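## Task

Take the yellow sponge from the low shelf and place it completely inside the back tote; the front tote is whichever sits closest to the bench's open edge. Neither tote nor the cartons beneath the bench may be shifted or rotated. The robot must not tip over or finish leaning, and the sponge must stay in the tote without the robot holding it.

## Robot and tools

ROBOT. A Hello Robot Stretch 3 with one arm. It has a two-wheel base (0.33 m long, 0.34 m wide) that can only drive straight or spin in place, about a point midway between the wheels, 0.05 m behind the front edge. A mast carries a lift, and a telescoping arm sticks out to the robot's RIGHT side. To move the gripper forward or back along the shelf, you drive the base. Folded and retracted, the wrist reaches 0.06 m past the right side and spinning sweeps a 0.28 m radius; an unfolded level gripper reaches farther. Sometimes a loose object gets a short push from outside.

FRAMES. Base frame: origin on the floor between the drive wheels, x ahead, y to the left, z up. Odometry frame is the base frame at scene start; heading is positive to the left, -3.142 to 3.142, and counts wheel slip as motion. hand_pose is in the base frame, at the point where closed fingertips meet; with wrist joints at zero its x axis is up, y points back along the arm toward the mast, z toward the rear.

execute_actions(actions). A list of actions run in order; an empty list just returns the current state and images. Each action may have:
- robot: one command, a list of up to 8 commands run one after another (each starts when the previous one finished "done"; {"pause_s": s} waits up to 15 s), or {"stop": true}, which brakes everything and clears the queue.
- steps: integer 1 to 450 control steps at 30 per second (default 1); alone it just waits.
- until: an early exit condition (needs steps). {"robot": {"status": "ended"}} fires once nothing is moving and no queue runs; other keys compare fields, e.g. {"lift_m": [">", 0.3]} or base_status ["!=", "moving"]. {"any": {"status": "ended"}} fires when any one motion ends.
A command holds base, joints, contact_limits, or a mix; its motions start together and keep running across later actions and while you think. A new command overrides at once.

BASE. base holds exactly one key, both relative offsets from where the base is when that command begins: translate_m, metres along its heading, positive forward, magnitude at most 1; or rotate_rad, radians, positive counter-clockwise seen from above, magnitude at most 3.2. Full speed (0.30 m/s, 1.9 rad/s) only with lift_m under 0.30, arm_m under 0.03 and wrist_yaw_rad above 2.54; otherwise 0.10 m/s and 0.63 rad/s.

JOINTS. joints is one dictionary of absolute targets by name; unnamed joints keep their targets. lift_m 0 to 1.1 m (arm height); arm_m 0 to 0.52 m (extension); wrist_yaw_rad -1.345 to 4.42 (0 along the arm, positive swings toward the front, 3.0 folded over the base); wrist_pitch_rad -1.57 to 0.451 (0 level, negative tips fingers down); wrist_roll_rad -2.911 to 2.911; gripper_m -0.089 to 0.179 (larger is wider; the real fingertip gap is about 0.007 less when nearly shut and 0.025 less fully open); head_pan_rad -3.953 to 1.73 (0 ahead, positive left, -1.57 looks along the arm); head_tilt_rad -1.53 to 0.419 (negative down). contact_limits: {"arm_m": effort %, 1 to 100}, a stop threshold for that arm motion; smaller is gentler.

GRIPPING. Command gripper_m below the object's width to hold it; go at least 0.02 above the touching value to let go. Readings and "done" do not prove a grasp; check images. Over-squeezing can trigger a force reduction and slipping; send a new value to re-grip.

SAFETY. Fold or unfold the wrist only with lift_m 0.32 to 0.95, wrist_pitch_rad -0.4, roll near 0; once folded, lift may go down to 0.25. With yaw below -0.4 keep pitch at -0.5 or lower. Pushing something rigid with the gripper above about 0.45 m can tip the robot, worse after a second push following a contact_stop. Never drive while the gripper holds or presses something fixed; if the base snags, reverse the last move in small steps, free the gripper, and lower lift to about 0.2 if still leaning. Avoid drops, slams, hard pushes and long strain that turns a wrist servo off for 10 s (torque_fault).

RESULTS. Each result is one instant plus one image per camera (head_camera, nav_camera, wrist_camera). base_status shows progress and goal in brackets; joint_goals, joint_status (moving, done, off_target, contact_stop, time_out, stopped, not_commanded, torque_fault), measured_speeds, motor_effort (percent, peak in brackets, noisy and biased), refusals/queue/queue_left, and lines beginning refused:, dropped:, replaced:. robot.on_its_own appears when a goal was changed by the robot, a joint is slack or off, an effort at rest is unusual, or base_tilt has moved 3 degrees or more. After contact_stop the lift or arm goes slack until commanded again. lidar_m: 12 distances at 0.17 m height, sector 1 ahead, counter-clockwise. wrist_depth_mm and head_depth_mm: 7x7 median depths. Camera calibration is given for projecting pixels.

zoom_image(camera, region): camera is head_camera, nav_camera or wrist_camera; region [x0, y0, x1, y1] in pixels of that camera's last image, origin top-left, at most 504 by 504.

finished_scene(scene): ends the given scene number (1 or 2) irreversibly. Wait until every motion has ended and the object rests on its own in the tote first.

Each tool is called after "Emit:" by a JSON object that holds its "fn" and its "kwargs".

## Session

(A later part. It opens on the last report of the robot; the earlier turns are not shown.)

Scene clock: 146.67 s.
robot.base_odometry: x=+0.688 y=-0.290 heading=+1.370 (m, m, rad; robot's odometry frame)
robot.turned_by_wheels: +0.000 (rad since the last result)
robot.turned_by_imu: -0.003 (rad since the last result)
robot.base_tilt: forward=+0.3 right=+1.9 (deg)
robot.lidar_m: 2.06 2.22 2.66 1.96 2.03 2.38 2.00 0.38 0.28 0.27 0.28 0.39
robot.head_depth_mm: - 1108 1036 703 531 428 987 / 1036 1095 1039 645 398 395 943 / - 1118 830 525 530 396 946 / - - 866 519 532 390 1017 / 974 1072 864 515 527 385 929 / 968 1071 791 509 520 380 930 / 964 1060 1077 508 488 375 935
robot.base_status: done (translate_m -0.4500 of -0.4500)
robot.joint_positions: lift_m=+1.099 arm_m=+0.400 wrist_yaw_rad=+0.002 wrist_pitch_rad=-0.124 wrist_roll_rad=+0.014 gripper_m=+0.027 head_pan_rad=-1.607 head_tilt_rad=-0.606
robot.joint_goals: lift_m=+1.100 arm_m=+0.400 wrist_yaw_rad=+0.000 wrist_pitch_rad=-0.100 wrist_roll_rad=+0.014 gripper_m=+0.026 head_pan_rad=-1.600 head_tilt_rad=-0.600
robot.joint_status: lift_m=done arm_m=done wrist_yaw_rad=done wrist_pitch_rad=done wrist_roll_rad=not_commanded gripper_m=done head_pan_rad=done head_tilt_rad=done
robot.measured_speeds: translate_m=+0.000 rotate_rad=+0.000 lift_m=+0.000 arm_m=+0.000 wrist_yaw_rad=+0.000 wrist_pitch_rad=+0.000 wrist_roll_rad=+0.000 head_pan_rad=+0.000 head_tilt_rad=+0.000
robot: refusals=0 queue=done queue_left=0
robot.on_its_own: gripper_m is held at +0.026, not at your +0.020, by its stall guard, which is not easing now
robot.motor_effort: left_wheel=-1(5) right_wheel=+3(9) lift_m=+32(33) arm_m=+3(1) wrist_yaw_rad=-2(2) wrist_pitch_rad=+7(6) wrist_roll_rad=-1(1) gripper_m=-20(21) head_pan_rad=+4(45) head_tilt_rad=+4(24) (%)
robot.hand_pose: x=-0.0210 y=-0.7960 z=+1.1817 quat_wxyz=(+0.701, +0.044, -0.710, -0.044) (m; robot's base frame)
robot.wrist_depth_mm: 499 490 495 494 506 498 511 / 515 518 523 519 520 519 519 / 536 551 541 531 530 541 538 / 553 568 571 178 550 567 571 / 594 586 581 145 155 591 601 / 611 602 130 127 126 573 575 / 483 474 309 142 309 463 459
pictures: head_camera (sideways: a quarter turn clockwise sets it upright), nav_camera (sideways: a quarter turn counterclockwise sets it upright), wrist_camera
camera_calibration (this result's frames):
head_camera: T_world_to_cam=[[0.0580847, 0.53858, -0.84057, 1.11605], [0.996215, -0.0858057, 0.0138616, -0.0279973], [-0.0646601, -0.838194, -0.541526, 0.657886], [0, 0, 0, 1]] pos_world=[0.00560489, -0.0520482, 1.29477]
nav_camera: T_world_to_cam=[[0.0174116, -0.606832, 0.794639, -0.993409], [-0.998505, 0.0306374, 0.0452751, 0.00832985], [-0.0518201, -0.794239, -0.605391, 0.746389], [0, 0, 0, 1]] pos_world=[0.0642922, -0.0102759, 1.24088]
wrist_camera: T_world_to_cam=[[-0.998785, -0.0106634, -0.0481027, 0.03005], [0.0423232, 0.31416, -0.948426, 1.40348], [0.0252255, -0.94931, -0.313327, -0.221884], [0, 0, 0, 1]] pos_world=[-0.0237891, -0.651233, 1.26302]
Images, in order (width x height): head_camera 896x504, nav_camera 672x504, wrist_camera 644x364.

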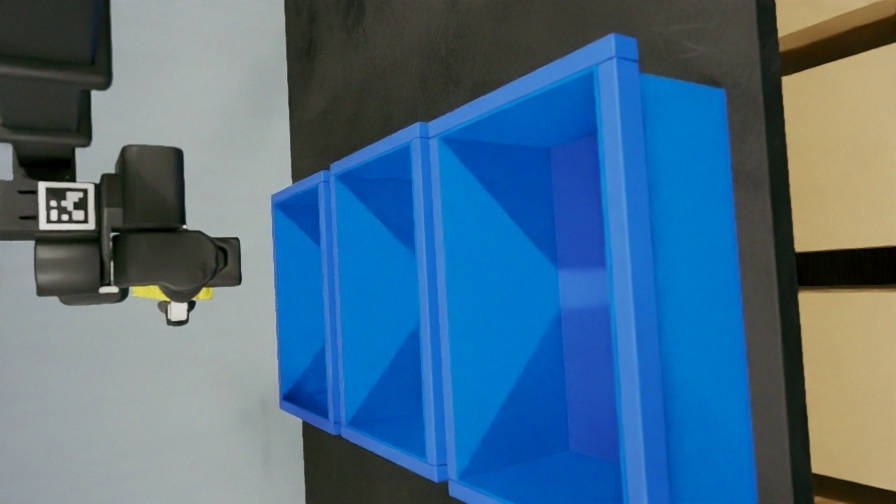

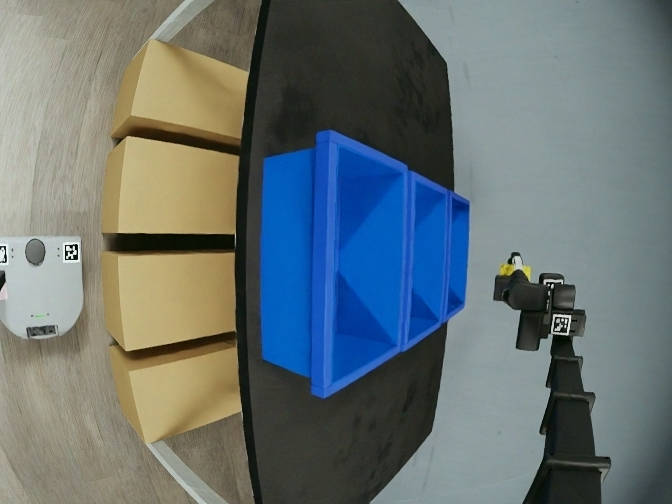

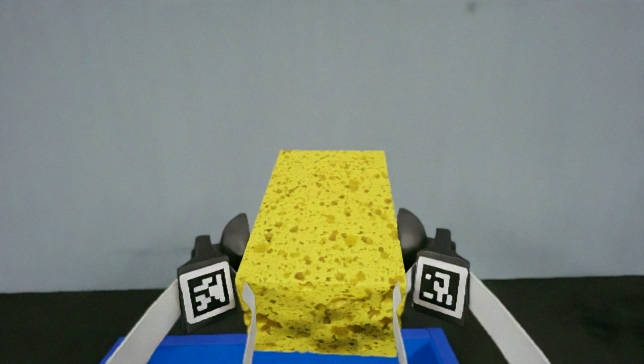

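About 2–3 cm farther than last time; centring and pitching down to check.

Emit:
{"fn": "execute_actions", "kwargs": {"actions": [{"robot":[{"base":{"translate_m":0.035},"joints":{"arm_m":0.52}},{"joints":{"wrist_pitch_rad":-0.75}},{"joints":{"lift_m":1.06}}],"steps":450,"until":{"robot":{"status":"ended"}}}]}}

Scene clock: 156.57 s.
robot.base_odometry: x=+0.694 y=-0.256 heading=+1.370 (m, m, rad; robot's odometry frame)
robot.turned_by_wheels: +0.000 (rad since the last result)
robot.turned_by_imu: -0.001 (rad since the last result)
robot.base_tilt: forward=+0.2 right=+1.6 (deg)
robot.lidar_m: 2.03 2.19 2.65 1.96 2.03 2.41 2.03 0.38 0.28 0.27 0.28 0.39
robot.head_depth_mm: 976 - 1031 702 376 404 1006 / 973 1127 1039 509 511 395 943 / 962 1107 717 524 531 396 947 / 962 - 699 519 531 390 1017 / 971 1075 858 515 525 385 931 / 964 1072 883 510 519 381 930 / 958 1059 1079 721 400 395 976
robot.base_status: done (translate_m +0.0350 of +0.0350)
robot.joint_positions: lift_m=+1.060 arm_m=+0.520 wrist_yaw_rad=+0.002 wrist_pitch_rad=-0.753 wrist_roll_rad=+0.014 gripper_m=+0.027 head_pan_rad=-1.607 head_tilt_rad=-0.606
robot.joint_goals: lift_m=+1.060 arm_m=+0.520 wrist_yaw_rad=+0.000 wrist_pitch_rad=-0.750 wrist_roll_rad=+0.014 gripper_m=+0.026 head_pan_rad=-1.600 head_tilt_rad=-0.600
robot.joint_status: lift_m=done arm_m=done wrist_yaw_rad=done wrist_pitch_rad=done wrist_roll_rad=not_commanded gripper_m=done head_pan_rad=done head_tilt_rad=done
robot.measured_speeds: translate_m=+0.000 rotate_rad=+0.000 lift_m=+0.000 arm_m=+0.000 wrist_yaw_rad=+0.000 wrist_pitch_rad=+0.000 wrist_roll_rad=+0.000 head_pan_rad=+0.000 head_tilt_rad=+0.000
robot: refusals=0 queue=done queue_left=0
robot.on_its_own: gripper_m is held at +0.026, not at your +0.020, by its stall guard, which is not easing now
robot.motor_effort: left_wheel=-2(3) right_wheel=+3(10) lift_m=+23(33) arm_m=+3(3) wrist_yaw_rad=-2(2) wrist_pitch_rad=+0(7) wrist_roll_rad=+0(0) gripper_m=-20(21) head_pan_rad=+4(4) head_tilt_rad=+4(3) (%)
robot.hand_pose: x=-0.0213 y=-0.8352 z=+1.0061 quat_wxyz=(+0.654, +0.259, -0.661, -0.261) (m; robot's base frame)
robot.wrist_depth_mm: 446 436 436 439 442 433 431 / 397 400 383 139 186 389 381 / 188 192 187 135 185 197 184 / 193 227 214 131 219 222 159 / 191 259 129 127 128 239 160 / 189 241 126 125 125 226 160 / 189 222 222 223 223 215 162
pictures: head_camera (sideways: a quarter turn clockwise sets it upright), nav_camera (sideways: a quarter turn counterclockwise sets it upright), wrist_camera
camera_calibration (this result's frames):
head_camera: T_world_to_cam=[[0.0580838, 0.538553, -0.840587, 1.11607], [0.996215, -0.0858054, 0.0138632, -0.0279993], [-0.0646608, -0.838211, -0.541499, 0.657851], [0, 0, 0, 1]] pos_world=[0.00560488, -0.0520485, 1.29477]
nav_camera: T_world_to_cam=[[0.0174125, -0.606807, 0.794659, -0.993434], [-0.998505, 0.030639, 0.0452753, 0.00832963], [-0.0518208, -0.794259, -0.605366, 0.746356], [0, 0, 0, 1]] pos_world=[0.0642921, -0.0102778, 1.24088]
wrist_camera: T_world_to_cam=[[-0.99884, 0.0197856, -0.043904, 0.0421288], [0.0416765, 0.811933, -0.582261, 1.29663], [0.0241268, -0.583415, -0.811816, 0.49302], [0, 0, 0, 1]] pos_world=[-0.023854, -0.765975, 1.15707]
Images, in order (width x height): head_camera 896x504, nav_camera 672x504, wrist_camera 644x364.

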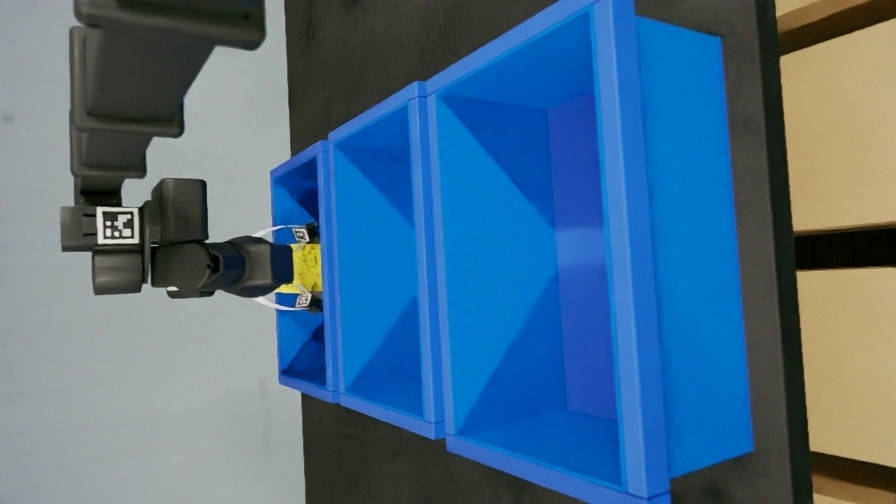

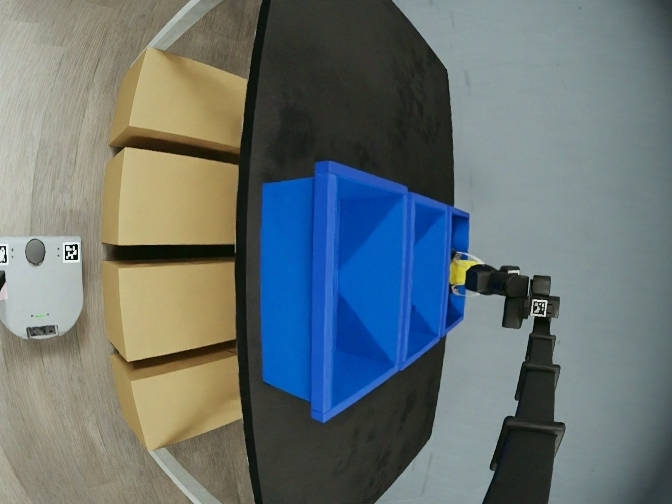

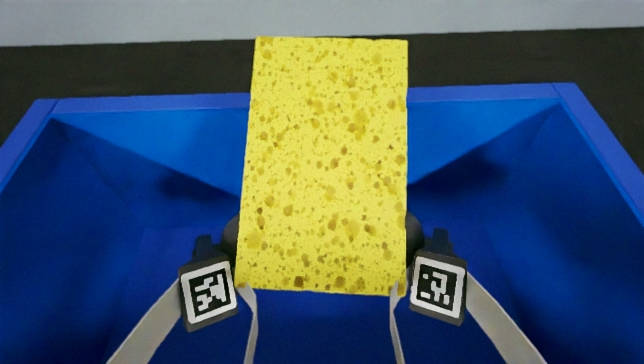

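Emit:
{"fn": "execute_actions", "kwargs": {"actions": [{"robot":[{"joints":{"lift_m":1.09}},{"joints":{"wrist_pitch_rad":-0.95}},{"joints":{"lift_m":1.06}}],"steps":450,"until":{"robot":{"status":"ended"}}}]}}

Scene clock: 165.17 s.
robot.base_odometry: x=+0.694 y=-0.256 heading=+1.370 (m, m, rad; robot's odometry frame)
robot.turned_by_wheels: +0.000 (rad since the last result)
robot.turned_by_imu: -0.001 (rad since the last result)
robot.base_tilt: forward=+0.2 right=+1.7 (deg)
robot.lidar_m: 2.03 2.19 2.65 1.96 2.03 2.41 2.04 0.38 0.28 0.27 0.28 0.39
robot.head_depth_mm: 981 - 1029 701 376 404 990 / 971 1133 1038 511 512 395 943 / 964 1108 716 525 531 396 948 / 959 - 697 520 530 390 1019 / 975 1074 861 514 524 385 931 / 969 1067 885 509 518 380 931 / 961 1058 1078 722 400 395 974
robot.base_status: done (translate_m +0.0350 of +0.0350)
robot.joint_positions: lift_m=+1.060 arm_m=+0.520 wrist_yaw_rad=+0.002 wrist_pitch_rad=-0.957 wrist_roll_rad=+0.014 gripper_m=+0.027 head_pan_rad=-1.607 head_tilt_rad=-0.606
robot.joint_goals: lift_m=+1.060 arm_m=+0.520 wrist_yaw_rad=+0.000 wrist_pitch_rad=-0.950 wrist_roll_rad=+0.014 gripper_m=+0.026 head_pan_rad=-1.600 head_tilt_rad=-0.600
robot.joint_status: lift_m=done arm_m=done wrist_yaw_rad=done wrist_pitch_rad=done wrist_roll_rad=not_commanded gripper_m=done head_pan_rad=done head_tilt_rad=done
robot.measured_speeds: translate_m=+0.000 rotate_rad=+0.000 lift_m=+0.000 arm_m=+0.000 wrist_yaw_rad=+0.000 wrist_pitch_rad=+0.000 wrist_roll_rad=+0.000 head_pan_rad=+0.000 head_tilt_rad=+0.000
robot: refusals=0 queue=done queue_left=0
robot.on_its_own: gripper_m is held at +0.026, not at your +0.020, by its stall guard, which is not easing now
robot.motor_effort: left_wheel=-2(2) right_wheel=+3(3) lift_m=+24(35) arm_m=+3(3) wrist_yaw_rad=-2(2) wrist_pitch_rad=+2(2) wrist_roll_rad=+0(1) gripper_m=-20(19) head_pan_rad=+5(4) head_tilt_rad=+3(4) (%)
robot.hand_pose: x=-0.0214 y=-0.7927 z=+0.9756 quat_wxyz=(+0.624, +0.324, -0.631, -0.327) (m; robot's base frame)
robot.wrist_depth_mm: 178 178 179 176 183 186 156 / 193 214 206 143 205 212 156 / 194 248 250 139 248 237 157 / 192 241 240 133 236 235 158 / 192 229 132 128 130 221 160 / 190 215 127 127 125 210 160 / 189 201 199 201 200 199 161
pictures: head_camera (sideways: a quarter turn clockwise sets it upright), nav_camera (sideways: a quarter turn counterclockwise sets it upright), wrist_camera
camera_calibration (this result's frames):
head_camera: T_world_to_cam=[[0.0580837, 0.538553, -0.840587, 1.11607], [0.996215, -0.0858052, 0.0138632, -0.0279993], [-0.0646607, -0.838211, -0.541499, 0.657851], [0, 0, 0, 1]] pos_world=[0.00560488, -0.0520485, 1.29477]
nav_camera: T_world_to_cam=[[0.0174125, -0.606807, 0.794658, -0.993434], [-0.998505, 0.0306388, 0.0452753, 0.00832963], [-0.0518207, -0.794258, -0.605366, 0.746356], [0, 0, 0, 1]] pos_world=[0.0642921, -0.0102778, 1.24088]
wrist_camera: T_world_to_cam=[[-0.998852, 0.028375, -0.0385949, 0.0414705], [0.041623, 0.912901, -0.406053, 1.15245], [0.0237115, -0.407193, -0.913034, 0.731455], [0, 0, 0, 1]] pos_world=[-0.0238895, -0.75541, 1.1374]
Images, in order (width x height): head_camera 896x504, nav_camera 672x504, wrist_camera 644x364.

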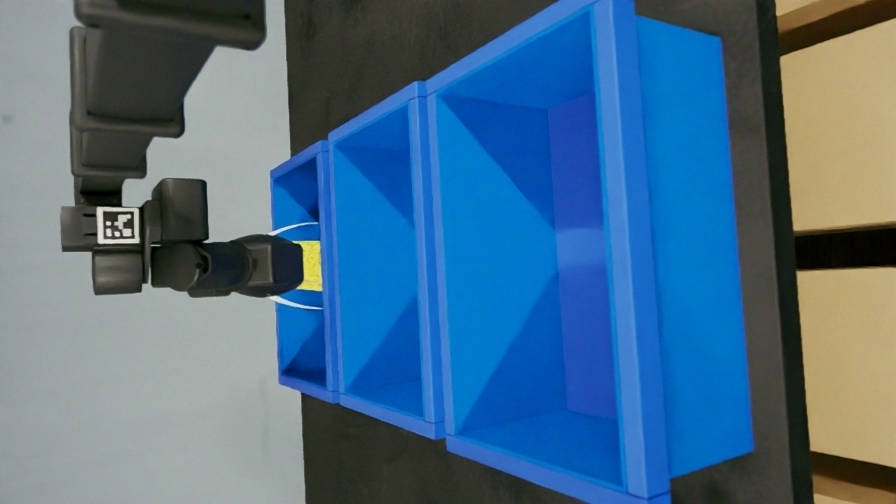

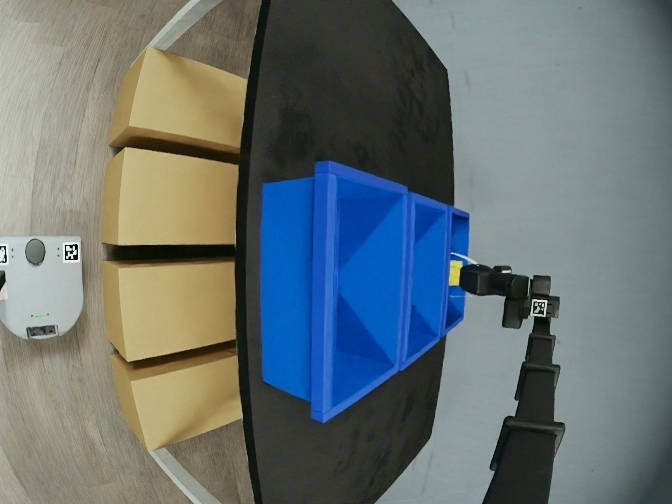

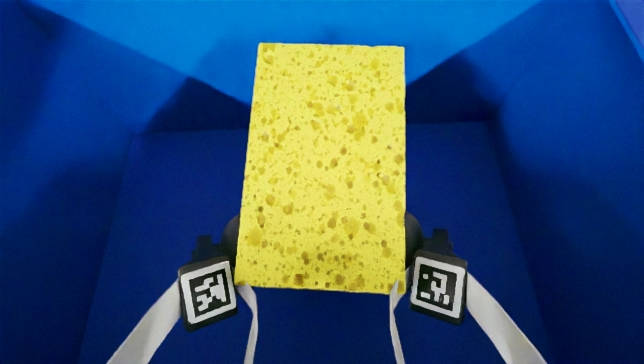

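Emit:
{"fn": "execute_actions", "kwargs": {"actions": [{"robot":[{"joints":{"lift_m":1.035}},{"joints":{"gripper_m":0.11}},{"joints":{"lift_m":1.1}},{"joints":{"wrist_pitch_rad":-0.75}}],"steps":450,"until":{"robot":{"status":"ended"}}}]}}

Scene clock: 173.63 s.
robot.base_odometry: x=+0.694 y=-0.256 heading=+1.370 (m, m, rad; robot's odometry frame)
robot.turned_by_wheels: +0.000 (rad since the last result)
robot.turned_by_imu: -0.001 (rad since the last result)
robot.base_tilt: forward=+0.4 right=+1.6 (deg)
robot.lidar_m: 2.03 2.19 2.66 1.96 2.02 2.41 2.03 0.38 0.28 0.27 0.28 0.39
robot.head_depth_mm: - 1107 1030 705 376 404 992 / - 1097 1040 510 510 396 946 / 1014 1104 716 525 532 395 947 / - 1100 859 519 531 390 1015 / 975 1078 855 515 525 385 932 / 967 1064 880 509 519 379 932 / 961 1063 1079 723 399 395 971
robot.base_status: done (translate_m +0.0350 of +0.0350)
robot.joint_positions: lift_m=+1.099 arm_m=+0.520 wrist_yaw_rad=+0.002 wrist_pitch_rad=-0.767 wrist_roll_rad=+0.012 gripper_m=+0.110 head_pan_rad=-1.607 head_tilt_rad=-0.606
robot.joint_goals: lift_m=+1.100 arm_m=+0.520 wrist_yaw_rad=+0.000 wrist_pitch_rad=-0.750 wrist_roll_rad=+0.012 gripper_m=+0.110 head_pan_rad=-1.600 head_tilt_rad=-0.600
robot.joint_status: lift_m=done arm_m=done wrist_yaw_rad=done wrist_pitch_rad=done wrist_roll_rad=not_commanded gripper_m=done head_pan_rad=done head_tilt_rad=done
robot.measured_speeds: translate_m=+0.000 rotate_rad=+0.000 lift_m=+0.000 arm_m=+0.000 wrist_yaw_rad=+0.000 wrist_pitch_rad=+0.000 wrist_roll_rad=+0.000 head_pan_rad=+0.000 head_tilt_rad=+0.000
robot: refusals=0 queue=done queue_left=0
robot.motor_effort: left_wheel=-2(2) right_wheel=+3(3) lift_m=+32(33) arm_m=+2(3) wrist_yaw_rad=-2(3) wrist_pitch_rad=+5(5) wrist_roll_rad=+1(1) gripper_m=+0(81) head_pan_rad=+4(4) head_tilt_rad=+3(4) (%)
robot.hand_pose: x=-0.0213 y=-0.8326 z=+1.0422 quat_wxyz=(+0.652, +0.264, -0.659, -0.266) (m; robot's base frame)
robot.wrist_depth_mm: 442 445 450 453 452 455 458 / 450 448 446 440 437 433 436 / 391 393 386 391 383 386 385 / 273 225 224 225 227 219 327 / 194 244 283 269 286 226 187 / 188 228 279 237 274 212 169 / 183 255 258 214 254 245 154
pictures: head_camera (sideways: a quarter turn clockwise sets it upright), nav_camera (sideways: a quarter turn counterclockwise sets it upright), wrist_camera
camera_calibration (this result's frames):
head_camera: T_world_to_cam=[[0.0580837, 0.538553, -0.840587, 1.11607], [0.996215, -0.0858051, 0.0138632, -0.0279993], [-0.0646606, -0.838211, -0.541499, 0.657851], [0, 0, 0, 1]] pos_world=[0.00560489, -0.0520485, 1.29477]
nav_camera: T_world_to_cam=[[0.0174126, -0.606807, 0.794658, -0.993434], [-0.998505, 0.0306387, 0.0452753, 0.00832963], [-0.0518206, -0.794259, -0.605366, 0.746356], [0, 0, 0, 1]] pos_world=[0.0642921, -0.0102778, 1.24088]
wrist_camera: T_world_to_cam=[[-0.998932, 0.018996, -0.0421244, 0.0411365], [0.0396657, 0.820142, -0.570783, 1.31026], [0.0237054, -0.571844, -0.82002, 0.541987], [0, 0, 0, 1]] pos_world=[-0.023728, -0.765452, 1.19405]
Images, in order (width x height): head_camera 896x504, nav_camera 672x504, wrist_camera 644x364.

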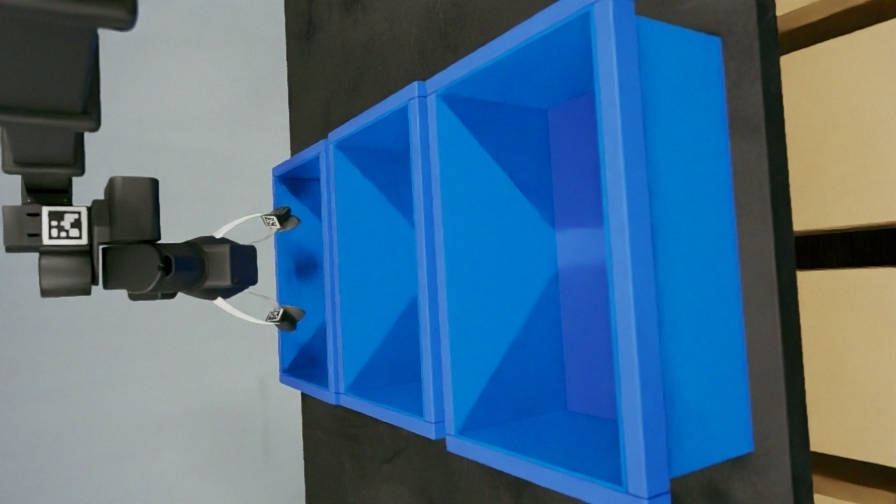

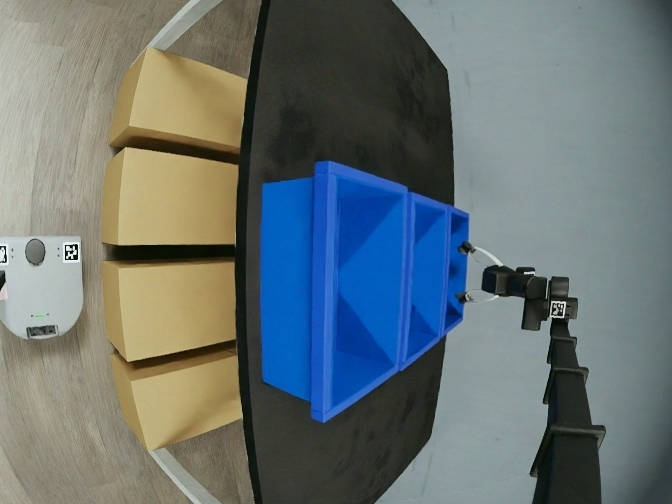

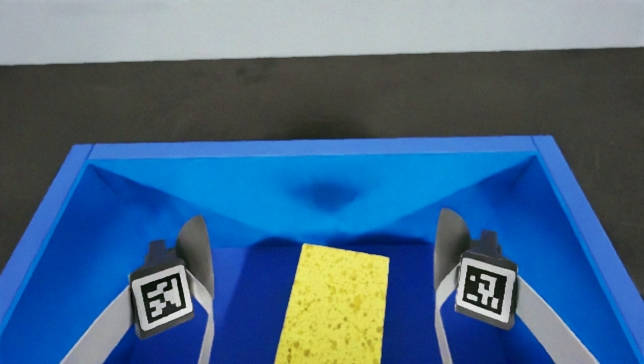

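Emit:
{"fn": "finished_scene", "kwargs": {"scene": 2}}

The scene is finished: the task was done.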